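## Task

Lift the rear cooling block (the one farther from the drawer handle) out of the drawer of cooler COLD and set it on deck slot D2, resting flat within the slot's locators. Its 4 loose tubes must all finish in their original bores. The front block must stay flat in its own place with every tube still in its bore, and plate P1 must remain on D1 exactly as it is. Release the block and move the gripper away at the end.

## Robot and tools

ROBOT. Two six-joint FANUC CRX arms, left_arm and right_arm, each carrying a Robotiq 140 mm two-finger gripper with a wrist camera. The names are labels only, not image sides. Root links in the scene frame: left_arm at (+0.058, +0.344, 0) m, quat_wxyz (+1.000, 0, 0, -0.023); right_arm at (+0.011, -0.456, 0) m, quat_wxyz (+0.996, 0, 0, +0.088). Either arm may be parked out of the way.

SCENE FRAME. Origin on the table top midway between the arms; +x points out across the table, +z up, left_arm sits on the +y side. COLD is a free-standing cooler with an open drawer that rolls when pushed; the cooler must stay within about a finger's width of its start, upright and barely rotated. D1 is the deck slot beside COLD, D2 the next one past D1. Occasionally a held part gets a brief tug or a loose item gets nudged.

execute_actions. Argument actions is a list holding zero or one item. Empty list: only returns the current state. An item with rows (1 to 15 rows) and optional steps (up to 15, default 15) is a motion; each row lasts one 1/30 s step and the final row repeats to fill the remaining steps. An item with only steps (up to 300) is a wait, timed from the previous result, with your reply time included. Optional pictures (boolean) toggles camera images. A rejected call moves nothing.

ROW LAYOUT. Every row has 18 numbers, each in [-1, 1], covering both arms even if one is idle: left_arm's 6 joint values, then its gripper position, force_limit, speed; then the same 9 for right_arm. Joint order: waist, shoulder, elbow, forearm roll, wrist pitch, wrist roll.

JOINT VALUES are offsets, not poses. They are measured from the joint angles in the most recent result showing them (before any such result in the scene, and for later calls within one reply, from the angles where the action begins), not from the previous row. Scale: 1.0 equals 1.983 rad for waist and shoulder, 2.38 rad for elbow, 2.975 rad for the three wrist joints. Sending all zeros is not a hold: it drives the arm back to that reference. Ranges (rad): waist ±3.491, shoulder ±3.140, elbow -1.187 to 4.328, forearm roll ±3.316, wrist pitch ±3.140, wrist roll ±3.927. A request more than 0.010 rad beyond a range end is refused; real ends may differ by up to 0.010 rad, and over-requests are clipped there, possibly with a "joint sent to its limit" line (its absence proves nothing).

MOTION LIMITS. Target speeds top out at 2.62 rad/s (waist, shoulder), 3.14 (elbow), 3.93 (wrist joints), with 0.5 s to accelerate; joints of one arm are synchronised. Targets stay within 0.805 / 0.966 / 1.21 rad of the measured angle, and are pulled back if they would put the gripper over 70 mm from where it is measured. Arms keep pursuing the last row while you think or wait, stopping once motion settles or a step is HELD.

GRIPPER (absolute commands, scale -1 to +1). position: +1 fully open (140 mm), pads touch near -0.8, -1 closes until blocked. force_limit: about 14 N at -1, 60 N at 0, 107 N at +1 (parts up to 40 mm wide). speed: about 30, 140, 250 mm/s at -1, 0, +1. To keep a gripper unchanged, repeat its previous three numbers; zero is itself a command. Fingers point along gripper +z and close along its y axis. end_effector_position is the point between closed pads; closed fingertips reach ~33 mm past it (~9 mm when open), and closing pushes the tips ~24 mm further out, so leave clearance above surfaces. To squeeze harder while gripping, raise force_limit and switch position between -1 and -0.98.

RESULTS. State line per arm: end_effector_position (m) and end_effector_quat_wxyz in the scene frame; printed position can be off, more at long reach. Joint positions (rad) and Joint velocities (rad/s) per arm in column order. object_status: 0 moving, 1 blocked while opening, 2 blocked while closing (a grip), 3 reached target or pads met (thin item may still be held). position_measured is in counts, 3 open to 230 pads meeting, not linear. "joint command not followed" means the clearance check altered targets; HELD marks steps where your row was not sent. MOTOR HOT warns of heating from holding loads; OVER-TEMPERATURE FAULT brakes that arm until cool.

FAULTS. Contact torque reaching a joint's load limit (152 N m waist/shoulder/elbow, 38 N m wrist joints, held weight included), or any outside force of 150 N, stops that arm for 10 s, drops the rest of the call, and makes it yield. Keep the arms from colliding or pressing each other.

CAMERAS. cam_head_left, cam_head_right, cam_high, cam_low (504x504), cam_left_wrist, cam_right_wrist (616x616 fisheye), calibrated approximately. zoom_image takes camera and region [x0, y0, x1, y1] in that image's pixels, at most 504x504, for a closer look.

OTHER TOOLS. read_manual (section "licences") shows URDF licence text only. finished_scene takes scene, the current scene number, ends it irreversibly and reports success.

AVOID. Dropping or slipping the block, spilling tubes from bores, slamming, shoving COLD or its drawer, disturbing P1 or the other block, and anything falling off the table, which ends the scene.

Each tool is called after ">>>" by a JSON object that holds its "method" and its "body", one argument or row to a line.

## Session

>>> {"method": "execute_actions", "body": {
  "actions": []
}}

Scene clock: 0.00 s of 6600.00 s.
left_arm: end_effector_position=(+0.4901, +0.7785, +0.2652) position_measured=3 object_status=3 end_effector_quat_wxyz=(+0.385, -0.358, +0.619, -0.584) | right_arm: end_effector_position=(+0.4916, -0.6538, +0.2424) position_measured=3 object_status=3 end_effector_quat_wxyz=(-0.151, -0.144, +0.883, -0.420)
Joint positions: left_arm=[ 1.485  0.602 -0.274  1.298 -1.765 -2.536] | right_arm=[ 0.151  0.268 -0.224  0.773 -1.63  -1.755]
Joint velocities: left_arm=[ 0.    -0.001 -0.    -0.     0.     0.   ] | right_arm=[-0.001  0.    -0.     0.     0.     0.   ]

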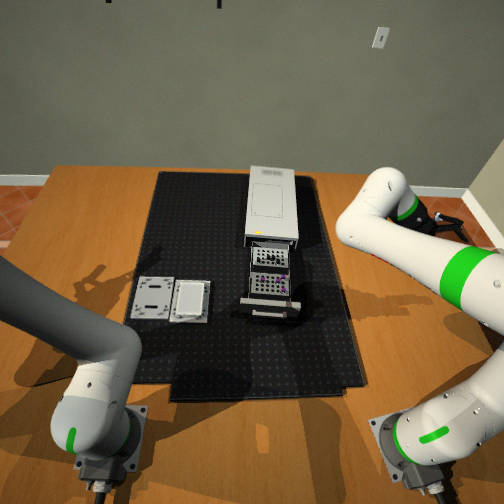

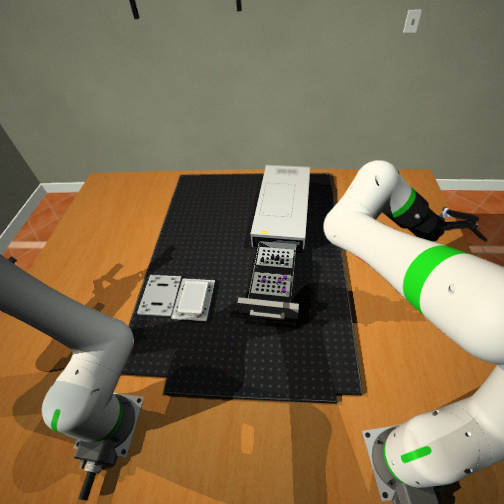

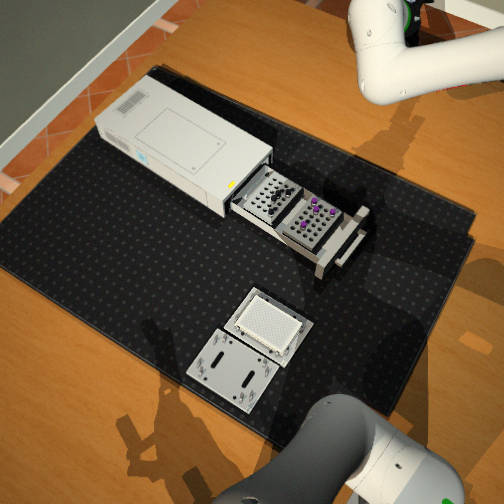

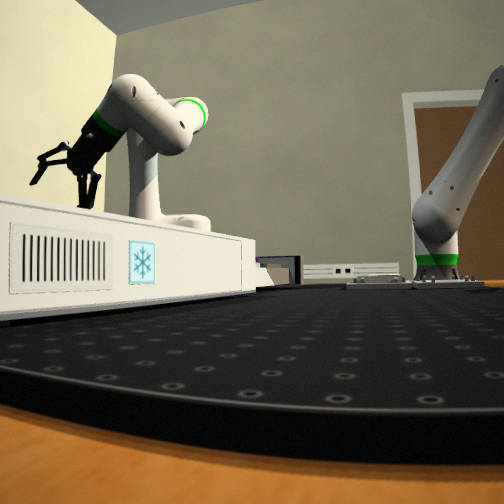

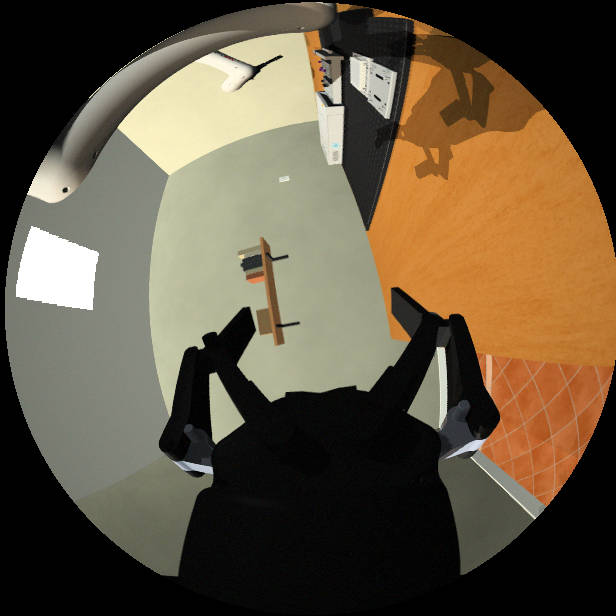

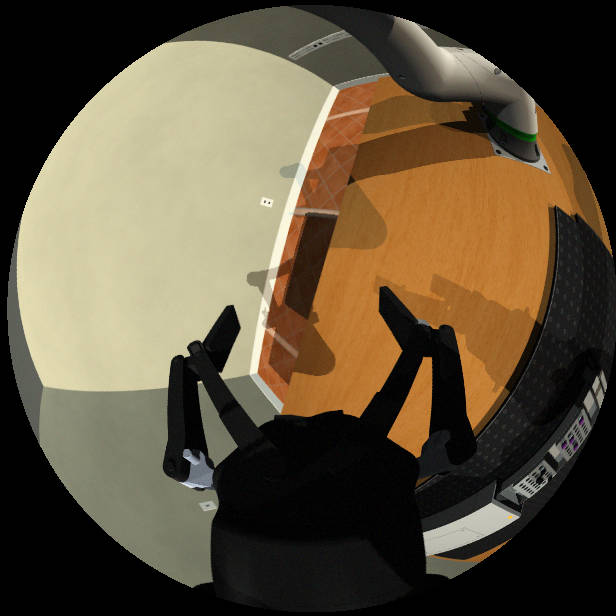

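>>> {"method": "zoom_image", "body": {
  "camera": "cam_high",
  "region": [200, 130, 390, 290]
}}

>>> {"method": "zoom_image", "body": {
  "camera": "cam_high",
  "region": [175, 280, 325, 420]
}}

>>> {"method": "zoom_image", "body": {
  "camera": "cam_head_left",
  "region": [220, 220, 320, 330]
}}

>>> {"method": "zoom_image", "body": {
  "camera": "cam_head_right",
  "region": [220, 220, 320, 330]
}}

Region (200, 130, 390, 290) of cam_high's 504x504 image, scaled by 2.653, with more detail than that image has; it fills the top 424 rows of this view, and the rest is white.

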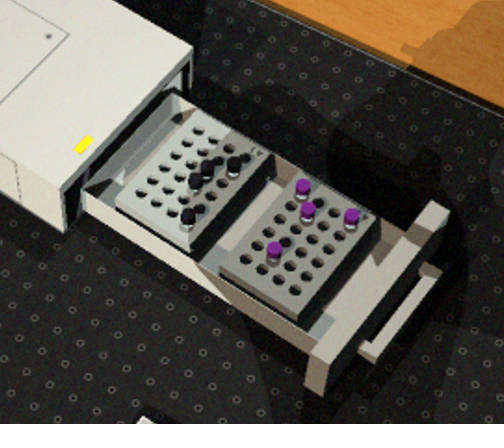

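Region (175, 280, 325, 420) of cam_high's 504x504 image, scaled by 3.360, with more detail than that image has; it fills the top 470 rows of this view, and the rest is white.

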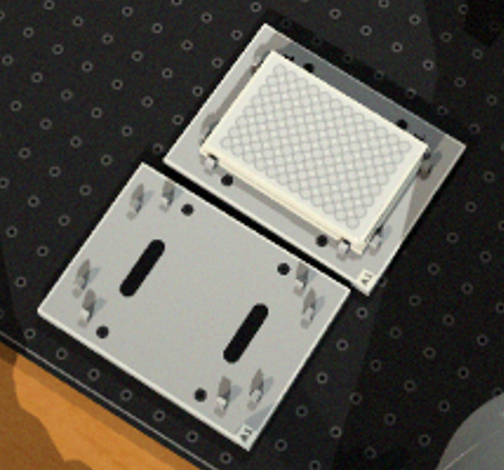

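Region (220, 220, 320, 330) of cam_head_left's 504x504 image, scaled by 4.582, with more detail than that image has; it fills the left 458 columns of this view, and the rest is white.

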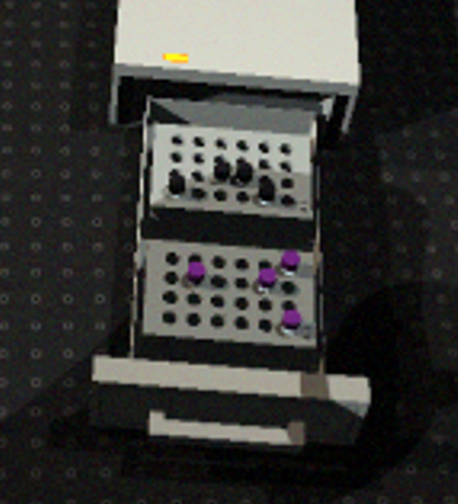

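Region (220, 220, 320, 330) of cam_head_right's 504x504 image, scaled by 4.582, with more detail than that image has; it fills the left 458 columns of this view, and the rest is white.

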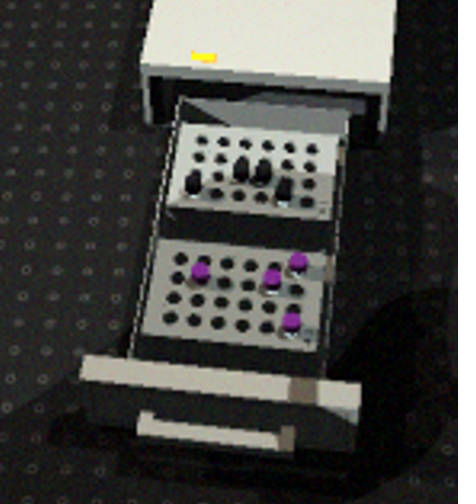

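>>> {"method": "zoom_image", "body": {
  "camera": "cam_high",
  "region": [220, 150, 320, 240]
}}

>>> {"method": "zoom_image", "body": {
  "camera": "cam_head_left",
  "region": [240, 230, 304, 280]
}}

>>> {"method": "zoom_image", "body": {
  "camera": "cam_head_left",
  "region": [124, 266, 220, 330]
}}

>>> {"method": "zoom_image", "body": {
  "camera": "cam_low",
  "region": [230, 230, 500, 310]
}}

Region (220, 150, 320, 240) of cam_high's 504x504 image, scaled by 5.040, with more detail than that image has; it fills the top 454 rows of this view, and the rest is white.

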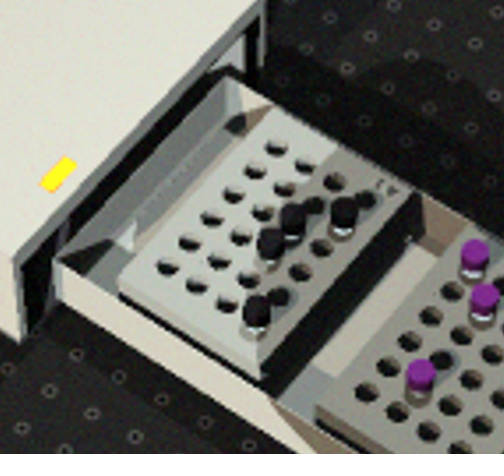

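Region (240, 230, 304, 280) of cam_head_left's 504x504 image, scaled by 7.875, with more detail than that image has; it fills the top 394 rows of this view, and the rest is white.

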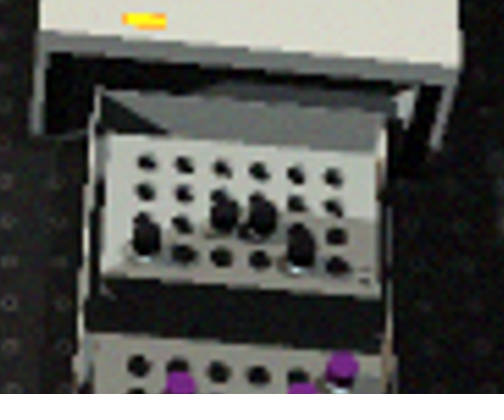

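Region (124, 266, 220, 330) of cam_head_left's 504x504 image, scaled by 5.250, with more detail than that image has.

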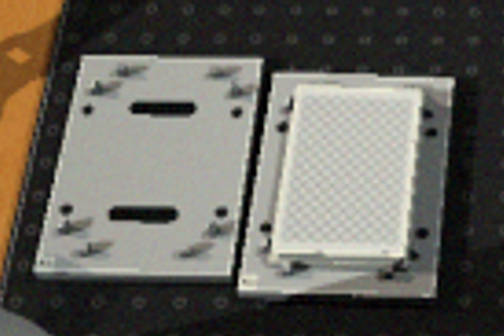

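Region (230, 230, 500, 310) of cam_low's 504x504 image, scaled by 1.867, with more detail than that image has; it fills the top 149 rows of this view, and the rest is white.

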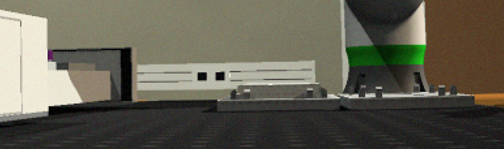

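>>> {"method": "zoom_image", "body": {
  "camera": "cam_low",
  "region": [230, 225, 320, 305]
}}

>>> {"method": "zoom_image", "body": {
  "camera": "cam_low",
  "region": [340, 250, 500, 310]
}}

>>> {"method": "zoom_image", "body": {
  "camera": "cam_head_right",
  "region": [246, 230, 310, 280]
}}

>>> {"method": "zoom_image", "body": {
  "camera": "cam_head_right",
  "region": [130, 266, 226, 330]
}}

Region (230, 225, 320, 305) of cam_low's 504x504 image, scaled by 5.600, with more detail than that image has.

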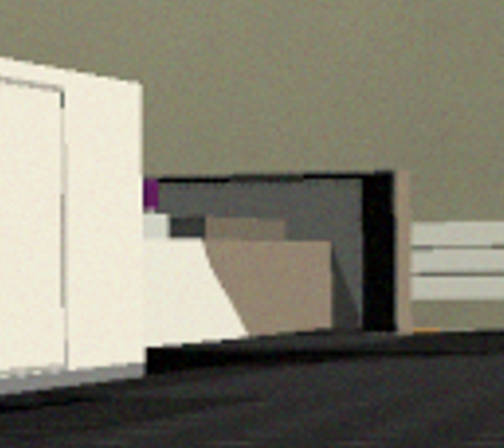

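Region (340, 250, 500, 310) of cam_low's 504x504 image, scaled by 3.150, with more detail than that image has; it fills the top 189 rows of this view, and the rest is white.

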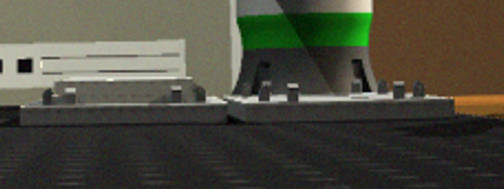

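Region (246, 230, 310, 280) of cam_head_right's 504x504 image, scaled by 7.875, with more detail than that image has; it fills the top 394 rows of this view, and the rest is white.

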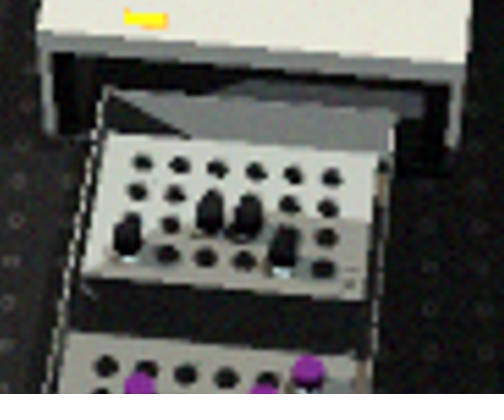

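Region (130, 266, 226, 330) of cam_head_right's 504x504 image, scaled by 5.250, with more detail than that image has.

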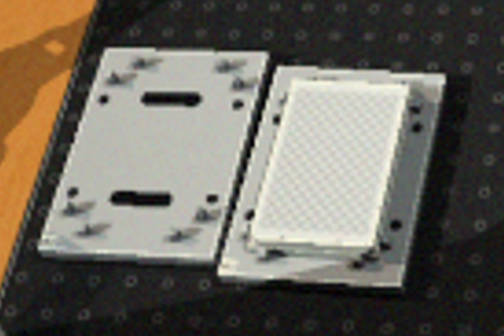

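>>> {"method": "execute_actions", "body": {
  "actions": [
    {"rows": [[-0.394, 0.03, 0.28, -0.1745, -0.011, 0.395, 0.48, 0.5, 0, -0.25, 0, 0, 0, 0, 0, 1, 0, 0]], "steps": 15}
  ],
  "pictures": false
}}

Scene clock: 120.50 s of 6600.00 s.
left_arm: end_effector_position=(+0.5927, +0.6591, +0.2693) position_measured=68 object_status=0 end_effector_quat_wxyz=(+0.163, -0.347, +0.696, -0.608) | right_arm: end_effector_position=(+0.4152, -0.7824, +0.2424) position_measured=3 object_status=3 end_effector_quat_wxyz=(-0.210, -0.015, +0.895, -0.394)
Joint positions: left_arm=[ 1.218  0.622 -0.046  1.12  -1.776 -2.134] | right_arm=[-0.138  0.268 -0.224  0.773 -1.63  -1.755]
Joint velocities: left_arm=[-0.666  0.052  0.569 -0.439 -0.027  0.995] | right_arm=[-0.718  0.     0.001 -0.     0.001  0.001]
Steps of this call (steps 1 to 90: nothing new was sent; then 117.00 s passed at rest; steps 91 to 105: all 15 steps of this action). Readings (joint positions | what the end effector reports):
91: left_arm=[1.485 0.602 -0.274 1.298 -1.765 -2.536] | right_arm=[0.151 0.268 -0.224 0.773 -1.630 -1.755] | left_arm position_measured=3 object_status=0 | right_arm position_measured=3 object_status=3
92: left_arm=[1.483 0.602 -0.272 1.297 -1.765 -2.533] | right_arm=[0.149 0.268 -0.224 0.773 -1.630 -1.755] | left_arm position_measured=5 object_status=0 | right_arm position_measured=3 object_status=3
94: left_arm=[1.463 0.604 -0.254 1.283 -1.765 -2.501] | right_arm=[0.128 0.268 -0.224 0.773 -1.630 -1.755] | left_arm position_measured=20 object_status=0 | right_arm position_measured=3 object_status=3
98: left_arm=[1.373 0.610 -0.178 1.223 -1.769 -2.367] | right_arm=[0.031 0.268 -0.224 0.773 -1.630 -1.755] | left_arm position_measured=51 object_status=0 | right_arm position_measured=3 object_status=3
105: the state above

>>> {"method": "execute_actions", "body": {
  "actions": [
    {"rows": [[-0.653, 0.10, 0.4185, -0.289, -0.018, 0.654, 0.48, 0.5, 0, -0.104, 0, 0, 0, 0, 0, 1, 0, 0]], "steps": 15}
  ],
  "pictures": false
}}

Scene clock: 128.17 s of 6600.00 s.
left_arm: end_effector_position=(+0.7142, +0.2725, +0.2358) position_measured=68 object_status=3 end_effector_quat_wxyz=(-0.210, -0.444, +0.832, -0.258) | right_arm: end_effector_position=(+0.3397, -0.8582, +0.2424) position_measured=3 object_status=3 end_effector_quat_wxyz=(-0.250, +0.077, +0.892, -0.370)
Joint positions: left_arm=[ 0.407  0.722  0.605  0.581 -1.81  -0.915] | right_arm=[-0.345  0.268 -0.224  0.773 -1.63  -1.755]
Joint velocities: left_arm=[-0.752  0.153  0.537 -0.494 -0.029  1.122] | right_arm=[ 0.    -0.002  0.    -0.    -0.001 -0.001]
Steps of this call (steps 1 to 45: the robot went on to your last target; steps 46 to 90: nothing new was sent; then 4.17 s passed at rest; steps 91 to 105: all 15 steps of this action). Readings (joint positions | what the end effector reports):
91: left_arm=[0.704 0.661 0.393 0.778 -1.797 -1.361] | right_arm=[-0.345 0.268 -0.224 0.773 -1.630 -1.755] | left_arm position_measured=68 object_status=3 | right_arm position_measured=3 object_status=3
92: left_arm=[0.702 0.662 0.394 0.777 -1.797 -1.357] | right_arm=[-0.345 0.268 -0.224 0.773 -1.630 -1.755] | left_arm position_measured=68 object_status=3 | right_arm position_measured=3 object_status=3
94: left_arm=[0.681 0.666 0.409 0.763 -1.798 -1.326] | right_arm=[-0.345 0.268 -0.224 0.773 -1.630 -1.755] | left_arm position_measured=68 object_status=3 | right_arm position_measured=3 object_status=3
98: left_arm=[0.583 0.686 0.479 0.699 -1.802 -1.180] | right_arm=[-0.345 0.268 -0.224 0.773 -1.630 -1.755] | left_arm position_measured=68 object_status=3 | right_arm position_measured=3 object_status=3
105: the state above

>>> {"method": "execute_actions", "body": {
  "actions": [
    {"rows": [[-0.4412, 0.0908, 0.2408, -0.1953, -0.0124, 0.442, 0.48, 0.5, 0, 0, 0, 0, 0, 0, 0, 1, 0, 0]], "steps": 15}
  ],
  "pictures": false
}}

>>> {"method": "execute_actions", "body": {
  "actions": [
    {"steps": 30}
  ]
}}

Scene clock: 131.70 s of 6600.00 s.
left_arm: end_effector_position=(+0.6553, -0.0868, +0.2003) position_measured=68 object_status=3 end_effector_quat_wxyz=(-0.035, -0.641, +0.767, +0.001) | right_arm: end_effector_position=(+0.3397, -0.8582, +0.2424) position_measured=3 object_status=3 end_effector_quat_wxyz=(-0.250, +0.077, +0.892, -0.370)
Joint positions: left_arm=[-0.371  0.882  1.121  0.065 -1.842  0.254] | right_arm=[-0.345  0.268 -0.224  0.773 -1.63  -1.755]
Joint velocities: left_arm=[-0.722  0.15   0.421 -0.476 -0.031  1.082] | right_arm=[-0.001 -0.     0.002  0.001 -0.    -0.   ]
Steps of this call (steps 1 to 45: the robot went on to your last target; steps 46 to 90: nothing new was sent; then 0.03 s passed at rest; steps 91 to 105: all 15 steps of this action). Readings (joint positions | what the end effector reports):
91: left_arm=[-0.077 0.821 0.950 0.260 -1.829 -0.188] | right_arm=[-0.345 0.268 -0.224 0.773 -1.630 -1.755] | left_arm position_measured=68 object_status=3 | right_arm position_measured=3 object_status=3
92: left_arm=[-0.079 0.821 0.952 0.259 -1.829 -0.185] | right_arm=[-0.345 0.268 -0.224 0.773 -1.630 -1.755] | left_arm position_measured=68 object_status=3 | right_arm position_measured=3 object_status=3
94: left_arm=[-0.100 0.825 0.964 0.245 -1.830 -0.153] | right_arm=[-0.345 0.268 -0.224 0.773 -1.630 -1.755] | left_arm position_measured=68 object_status=3 | right_arm position_measured=3 object_status=3
98: left_arm=[-0.199 0.846 1.021 0.180 -1.835 -0.007] | right_arm=[-0.345 0.268 -0.224 0.773 -1.630 -1.755] | left_arm position_measured=68 object_status=3 | right_arm position_measured=3 object_status=3
105: the state above

Scene clock: 132.70 s of 6600.00 s.
left_arm: end_effector_position=(+0.6344, -0.1308, +0.1999) position_measured=68 object_status=3 end_effector_quat_wxyz=(+0.000, +0.666, -0.746, +0.000) | right_arm: end_effector_position=(+0.3397, -0.8582, +0.2424) position_measured=3 object_status=3 end_effector_quat_wxyz=(-0.250, +0.077, +0.892, -0.370)
Joint positions: left_arm=[-0.468  0.902  1.178  0.    -1.846  0.4  ] | right_arm=[-0.345  0.268 -0.224  0.773 -1.63  -1.755]
Joint velocities: left_arm=[-0. -0.  0. -0. -0.  0.] | right_arm=[-0.    -0.     0.001  0.     0.    -0.   ]
Steps of this call (steps 1 to 30: the robot went on to your last target). Readings (joint positions | what the end effector reports):
1: left_arm=[-0.395 0.887 1.135 0.049 -1.843 0.290] | right_arm=[-0.345 0.268 -0.224 0.773 -1.630 -1.755] | left_arm position_measured=68 object_status=3 | right_arm position_measured=3 object_status=3
2: left_arm=[-0.417 0.891 1.148 0.034 -1.844 0.323] | right_arm=[-0.345 0.268 -0.224 0.773 -1.630 -1.755] | left_arm position_measured=68 object_status=3 | right_arm position_measured=3 object_status=3
4: left_arm=[-0.451 0.898 1.167 0.012 -1.846 0.373] | right_arm=[-0.345 0.268 -0.224 0.773 -1.630 -1.755] | left_arm position_measured=68 object_status=3 | right_arm position_measured=3 object_status=3
8: left_arm=[-0.467 0.902 1.178 0.001 -1.846 0.399] | right_arm=[-0.345 0.268 -0.224 0.773 -1.630 -1.755] | left_arm position_measured=68 object_status=3 | right_arm position_measured=3 object_status=3
30: the state above
All arms were judged still, so your last target was given up. Only a new action makes them travel on or press farther. Fingers that are still opening or closing keep moving.
camera_calibration (this result's frames):
cam_left_wrist: T_world_to_cam=[[-0.959329, 0.281458, -0.0216837, 0.653909], [0.25695, 0.902436, 0.345813, -0.10913], [0.1169, 0.326177, -0.938053, 0.349832], [0, 0, 0, 1]] pos_world=[0.614459, -0.199671, 0.380079]
cam_right_wrist: T_world_to_cam=[[0.0731696, 0.696173, -0.714136, 0.739685], [0.996476, -0.0804847, 0.0236376, -0.412743], [-0.0410211, -0.713348, -0.699608, -0.243417], [0, 0, 0, 1]] pos_world=[0.347181, -0.721809, 0.367696]

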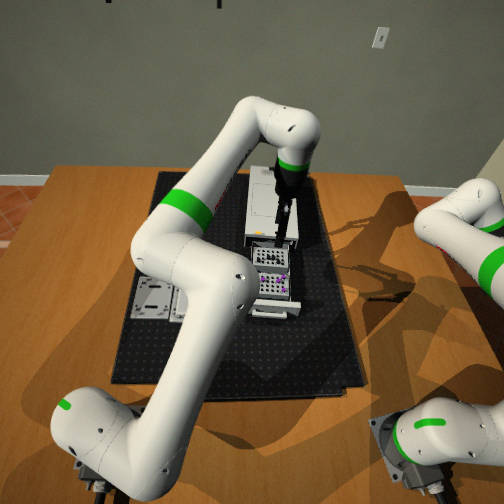

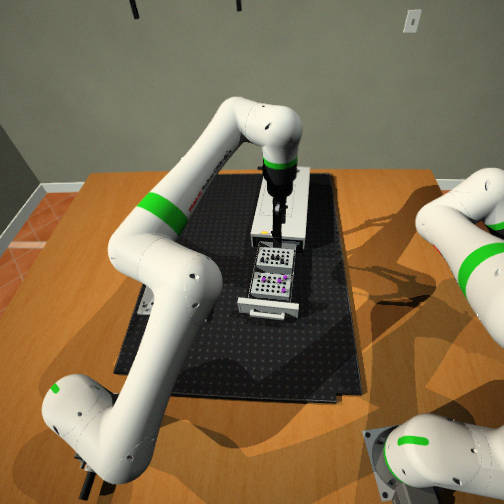

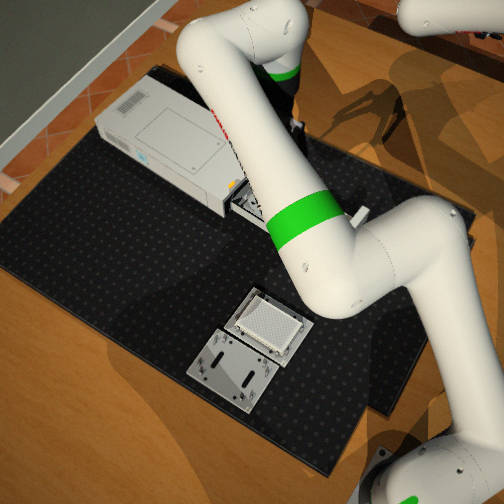

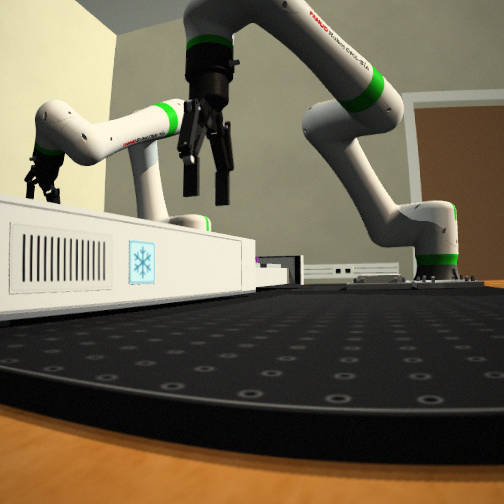

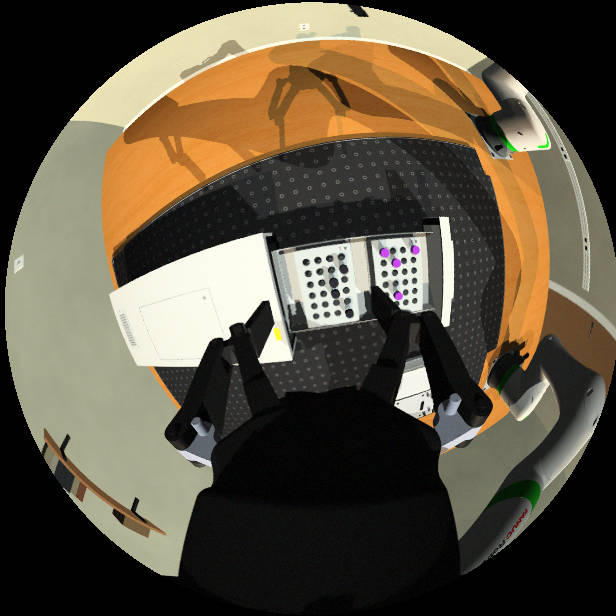

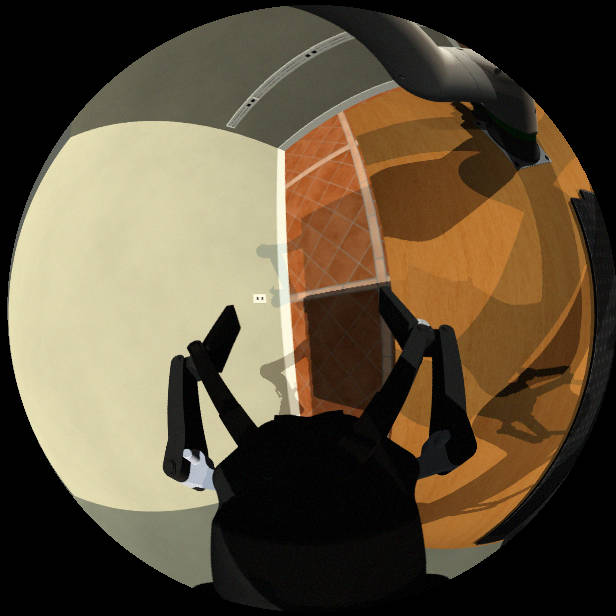

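>>> {"method": "zoom_image", "body": {
  "camera": "cam_left_wrist",
  "region": [250, 220, 410, 360]
}}

Region (250, 220, 410, 360) of cam_left_wrist's 616x616 image, scaled by 3.150, with more detail than that image has; it fills the top 441 rows of this view, and the rest is white.

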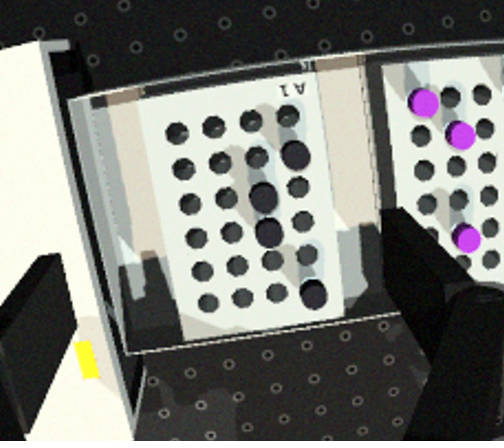

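>>> {"method": "zoom_image", "body": {
  "camera": "cam_left_wrist",
  "region": [270, 236, 380, 336]
}}

Region (270, 236, 380, 336) of cam_left_wrist's 616x616 image, scaled by 4.582, with more detail than that image has; it fills the top 458 rows of this view, and the rest is white.

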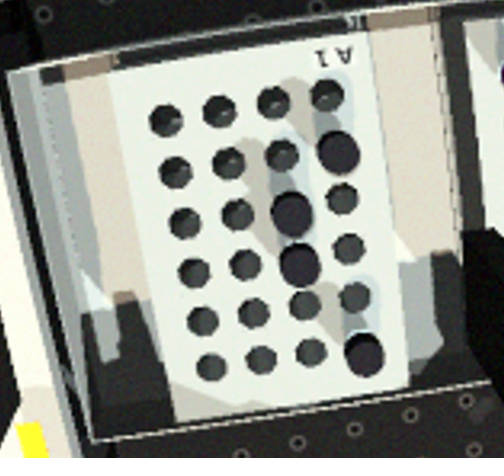

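>>> {"method": "zoom_image", "body": {
  "camera": "cam_left_wrist",
  "region": [200, 270, 450, 420]
}}

>>> {"method": "zoom_image", "body": {
  "camera": "cam_head_right",
  "region": [230, 150, 330, 290]
}}

>>> {"method": "zoom_image", "body": {
  "camera": "cam_low",
  "region": [150, 20, 310, 300]
}}

Region (200, 270, 450, 420) of cam_left_wrist's 616x616 image, scaled by 2.016, with more detail than that image has; it fills the top 302 rows of this view, and the rest is white.

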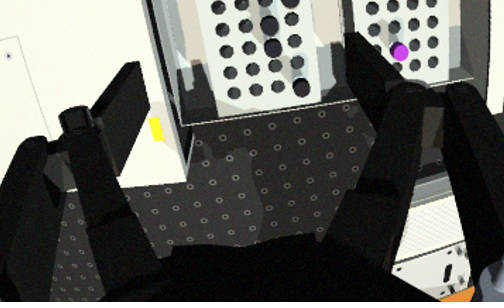

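Region (230, 150, 330, 290) of cam_head_right's 504x504 image, scaled by 3.600, with more detail than that image has; it fills the left 360 columns of this view, and the rest is white.

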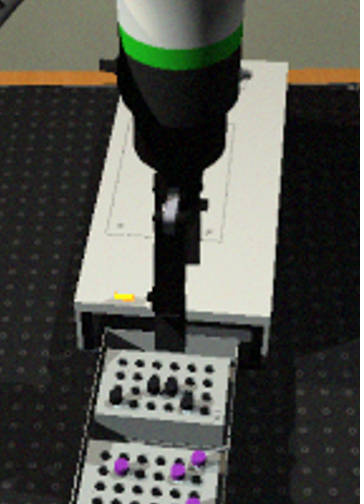

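Region (150, 20, 310, 300) of cam_low's 504x504 image, scaled by 1.800, with more detail than that image has; it fills the left 288 columns of this view, and the rest is white.

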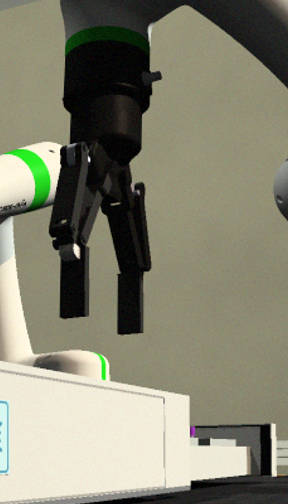

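>>> {"method": "execute_actions", "body": {
  "actions": [
    {"rows": [[0.004, -0.0573, -0.1565, 0, 0.0867, -0.0037, 0.48, 0.5, 0, 0, 0, 0, 0, 0, 0, 1, 0, 0]], "steps": 15}
  ],
  "pictures": false
}}

>>> {"method": "execute_actions", "body": {
  "actions": [
    {"steps": 12}
  ]
}}

Scene clock: 198.23 s of 6600.00 s.
left_arm: end_effector_position=(+0.6253, -0.1191, +0.1258) position_measured=68 object_status=3 end_effector_quat_wxyz=(+0.000, +0.665, -0.747, -0.000) | right_arm: end_effector_position=(+0.3397, -0.8582, +0.2424) position_measured=3 object_status=3 end_effector_quat_wxyz=(-0.250, +0.077, +0.892, -0.370)
Joint positions: left_arm=[-0.46   0.79   0.809  0.    -1.591  0.389] | right_arm=[-0.345  0.268 -0.224  0.773 -1.63  -1.755]
Joint velocities: left_arm=[ 0.005 -0.059 -0.187 -0.     0.129 -0.006] | right_arm=[-0.001  0.    -0.    -0.     0.     0.   ]
Steps of this call (steps 1 to 90: nothing new was sent; then 62.03 s passed at rest; steps 91 to 105: all 15 steps of this action). Readings (joint positions | what the end effector reports):
91: left_arm=[-0.468 0.902 1.178 0.000 -1.846 0.400] | right_arm=[-0.345 0.268 -0.224 0.773 -1.630 -1.755] | left_arm position_measured=68 object_status=3 | right_arm position_measured=3 object_status=3
92: left_arm=[-0.468 0.901 1.176 0.000 -1.845 0.400] | right_arm=[-0.345 0.268 -0.224 0.773 -1.630 -1.755] | left_arm position_measured=68 object_status=3 | right_arm position_measured=3 object_status=3
94: left_arm=[-0.468 0.894 1.151 0.000 -1.827 0.399] | right_arm=[-0.345 0.268 -0.224 0.773 -1.630 -1.755] | left_arm position_measured=68 object_status=3 | right_arm position_measured=3 object_status=3
98: left_arm=[-0.465 0.853 1.017 0.000 -1.735 0.395] | right_arm=[-0.345 0.268 -0.224 0.773 -1.630 -1.755] | left_arm position_measured=68 object_status=3 | right_arm position_measured=3 object_status=3
105: the state above

Scene clock: 198.63 s of 6600.00 s.
left_arm: end_effector_position=(+0.6251, -0.1189, +0.1250) position_measured=68 object_status=3 end_effector_quat_wxyz=(+0.000, +0.665, -0.747, -0.000) | right_arm: end_effector_position=(+0.3397, -0.8582, +0.2424) position_measured=3 object_status=3 end_effector_quat_wxyz=(-0.250, +0.077, +0.892, -0.370)
Joint positions: left_arm=[-0.46   0.788  0.805  0.    -1.588  0.389] | right_arm=[-0.345  0.268 -0.224  0.773 -1.63  -1.755]
Joint velocities: left_arm=[-0.     0.001 -0.     0.     0.    -0.   ] | right_arm=[-0.001  0.    -0.002 -0.001 -0.001 -0.001]
Steps of this call (steps 1 to 12: the robot went on to your last target). Readings (joint positions | what the end effector reports):
1: left_arm=[-0.460 0.789 0.806 0.000 -1.589 0.389] | right_arm=[-0.345 0.268 -0.224 0.773 -1.630 -1.755] | left_arm position_measured=68 object_status=3 | right_arm position_measured=3 object_status=3
2: left_arm=[-0.460 0.788 0.806 0.000 -1.589 0.389] | right_arm=[-0.345 0.268 -0.224 0.773 -1.630 -1.755] | left_arm position_measured=68 object_status=3 | right_arm position_measured=3 object_status=3
4: left_arm=[-0.460 0.788 0.806 0.000 -1.589 0.389] | right_arm=[-0.345 0.268 -0.224 0.773 -1.630 -1.755] | left_arm position_measured=68 object_status=3 | right_arm position_measured=3 object_status=3
8: left_arm=[-0.460 0.788 0.805 0.000 -1.588 0.389] | right_arm=[-0.345 0.268 -0.224 0.773 -1.630 -1.755] | left_arm position_measured=68 object_status=3 | right_arm position_measured=3 object_status=3
12: the state above
camera_calibration (this result's frames):
cam_left_wrist: T_world_to_cam=[[-0.958506, 0.284309, -0.0208631, 0.639679], [0.259869, 0.901506, 0.346057, -0.0934918], [0.117195, 0.326276, -0.937982, 0.276568], [0, 0, 0, 1]] pos_world=[0.60502, -0.18782, 0.305114]
cam_right_wrist: T_world_to_cam=[[0.0731697, 0.696173, -0.714136, 0.739685], [0.996476, -0.0804849, 0.0236375, -0.412743], [-0.0410213, -0.713348, -0.699608, -0.243417], [0, 0, 0, 1]] pos_world=[0.347181, -0.721809, 0.367696]

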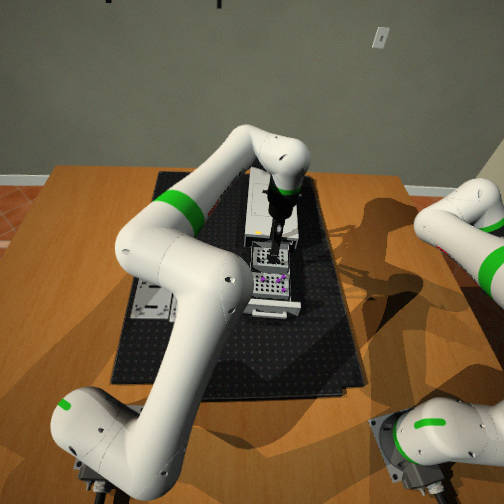

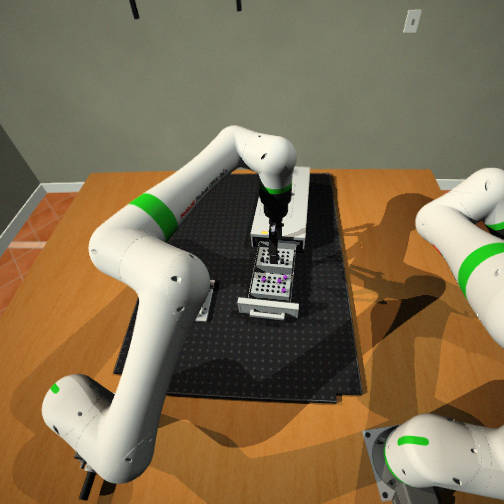

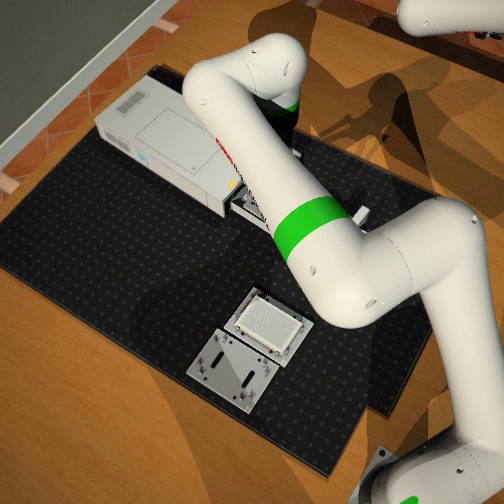

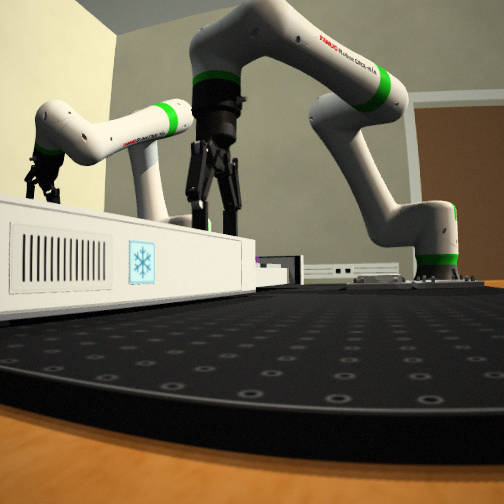

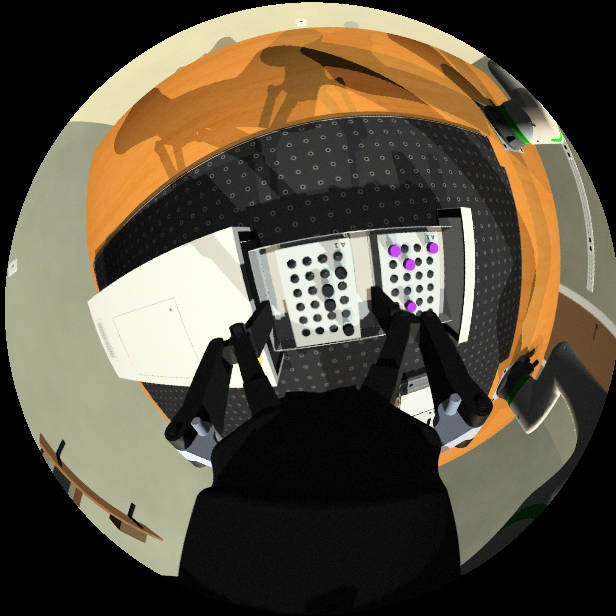

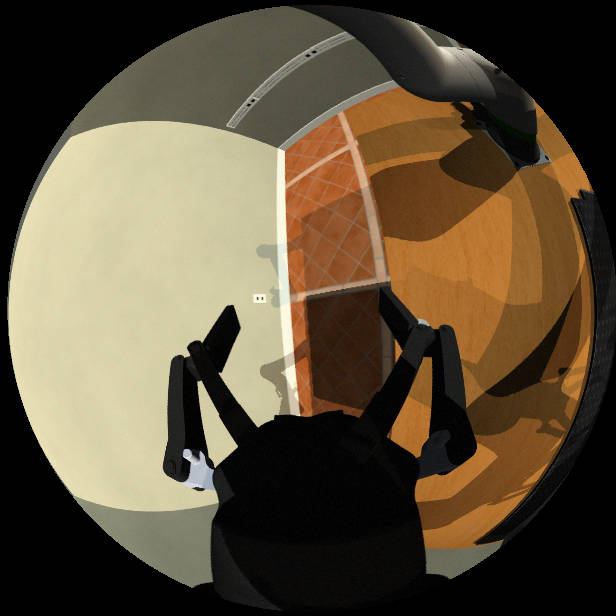

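>>> {"method": "zoom_image", "body": {
  "camera": "cam_left_wrist",
  "region": [240, 225, 400, 360]
}}

>>> {"method": "zoom_image", "body": {
  "camera": "cam_head_right",
  "region": [240, 200, 320, 290]
}}

Region (240, 225, 400, 360) of cam_left_wrist's 616x616 image, scaled by 3.150, with more detail than that image has; it fills the top 425 rows of this view, and the rest is white.

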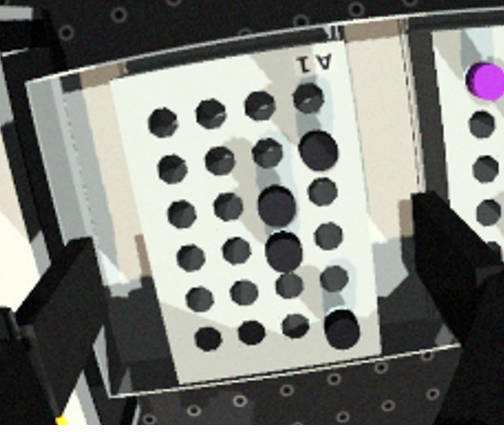

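Region (240, 200, 320, 290) of cam_head_right's 504x504 image, scaled by 5.600, with more detail than that image has.

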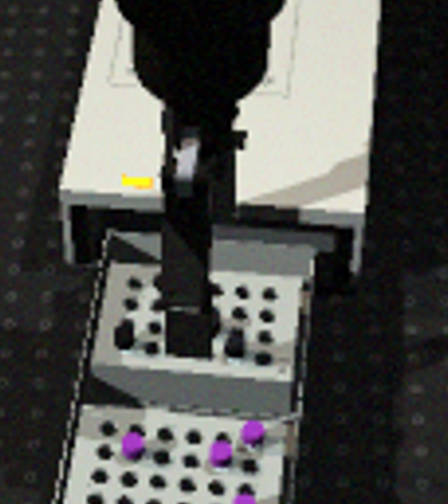

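>>> {"method": "zoom_image", "body": {
  "camera": "cam_left_wrist",
  "region": [245, 285, 305, 345]
}}

>>> {"method": "zoom_image", "body": {
  "camera": "cam_left_wrist",
  "region": [340, 270, 400, 330]
}}

Region (245, 285, 305, 345) of cam_left_wrist's 616x616 image, scaled by 8.400, with more detail than that image has.

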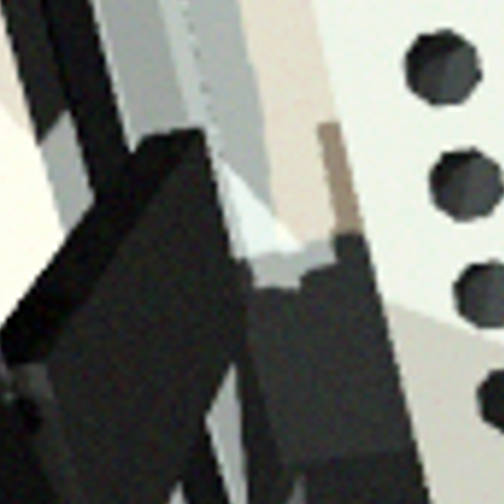

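Region (340, 270, 400, 330) of cam_left_wrist's 616x616 image, scaled by 8.400, with more detail than that image has.

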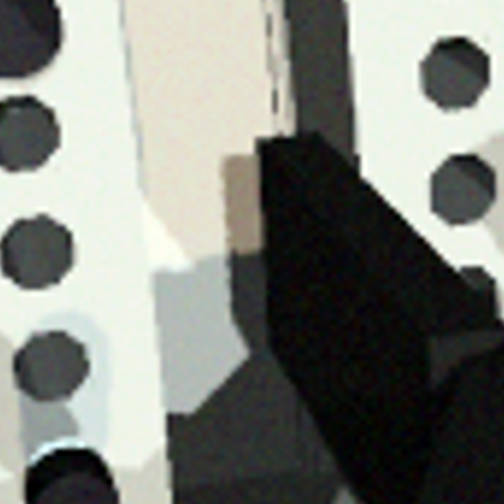

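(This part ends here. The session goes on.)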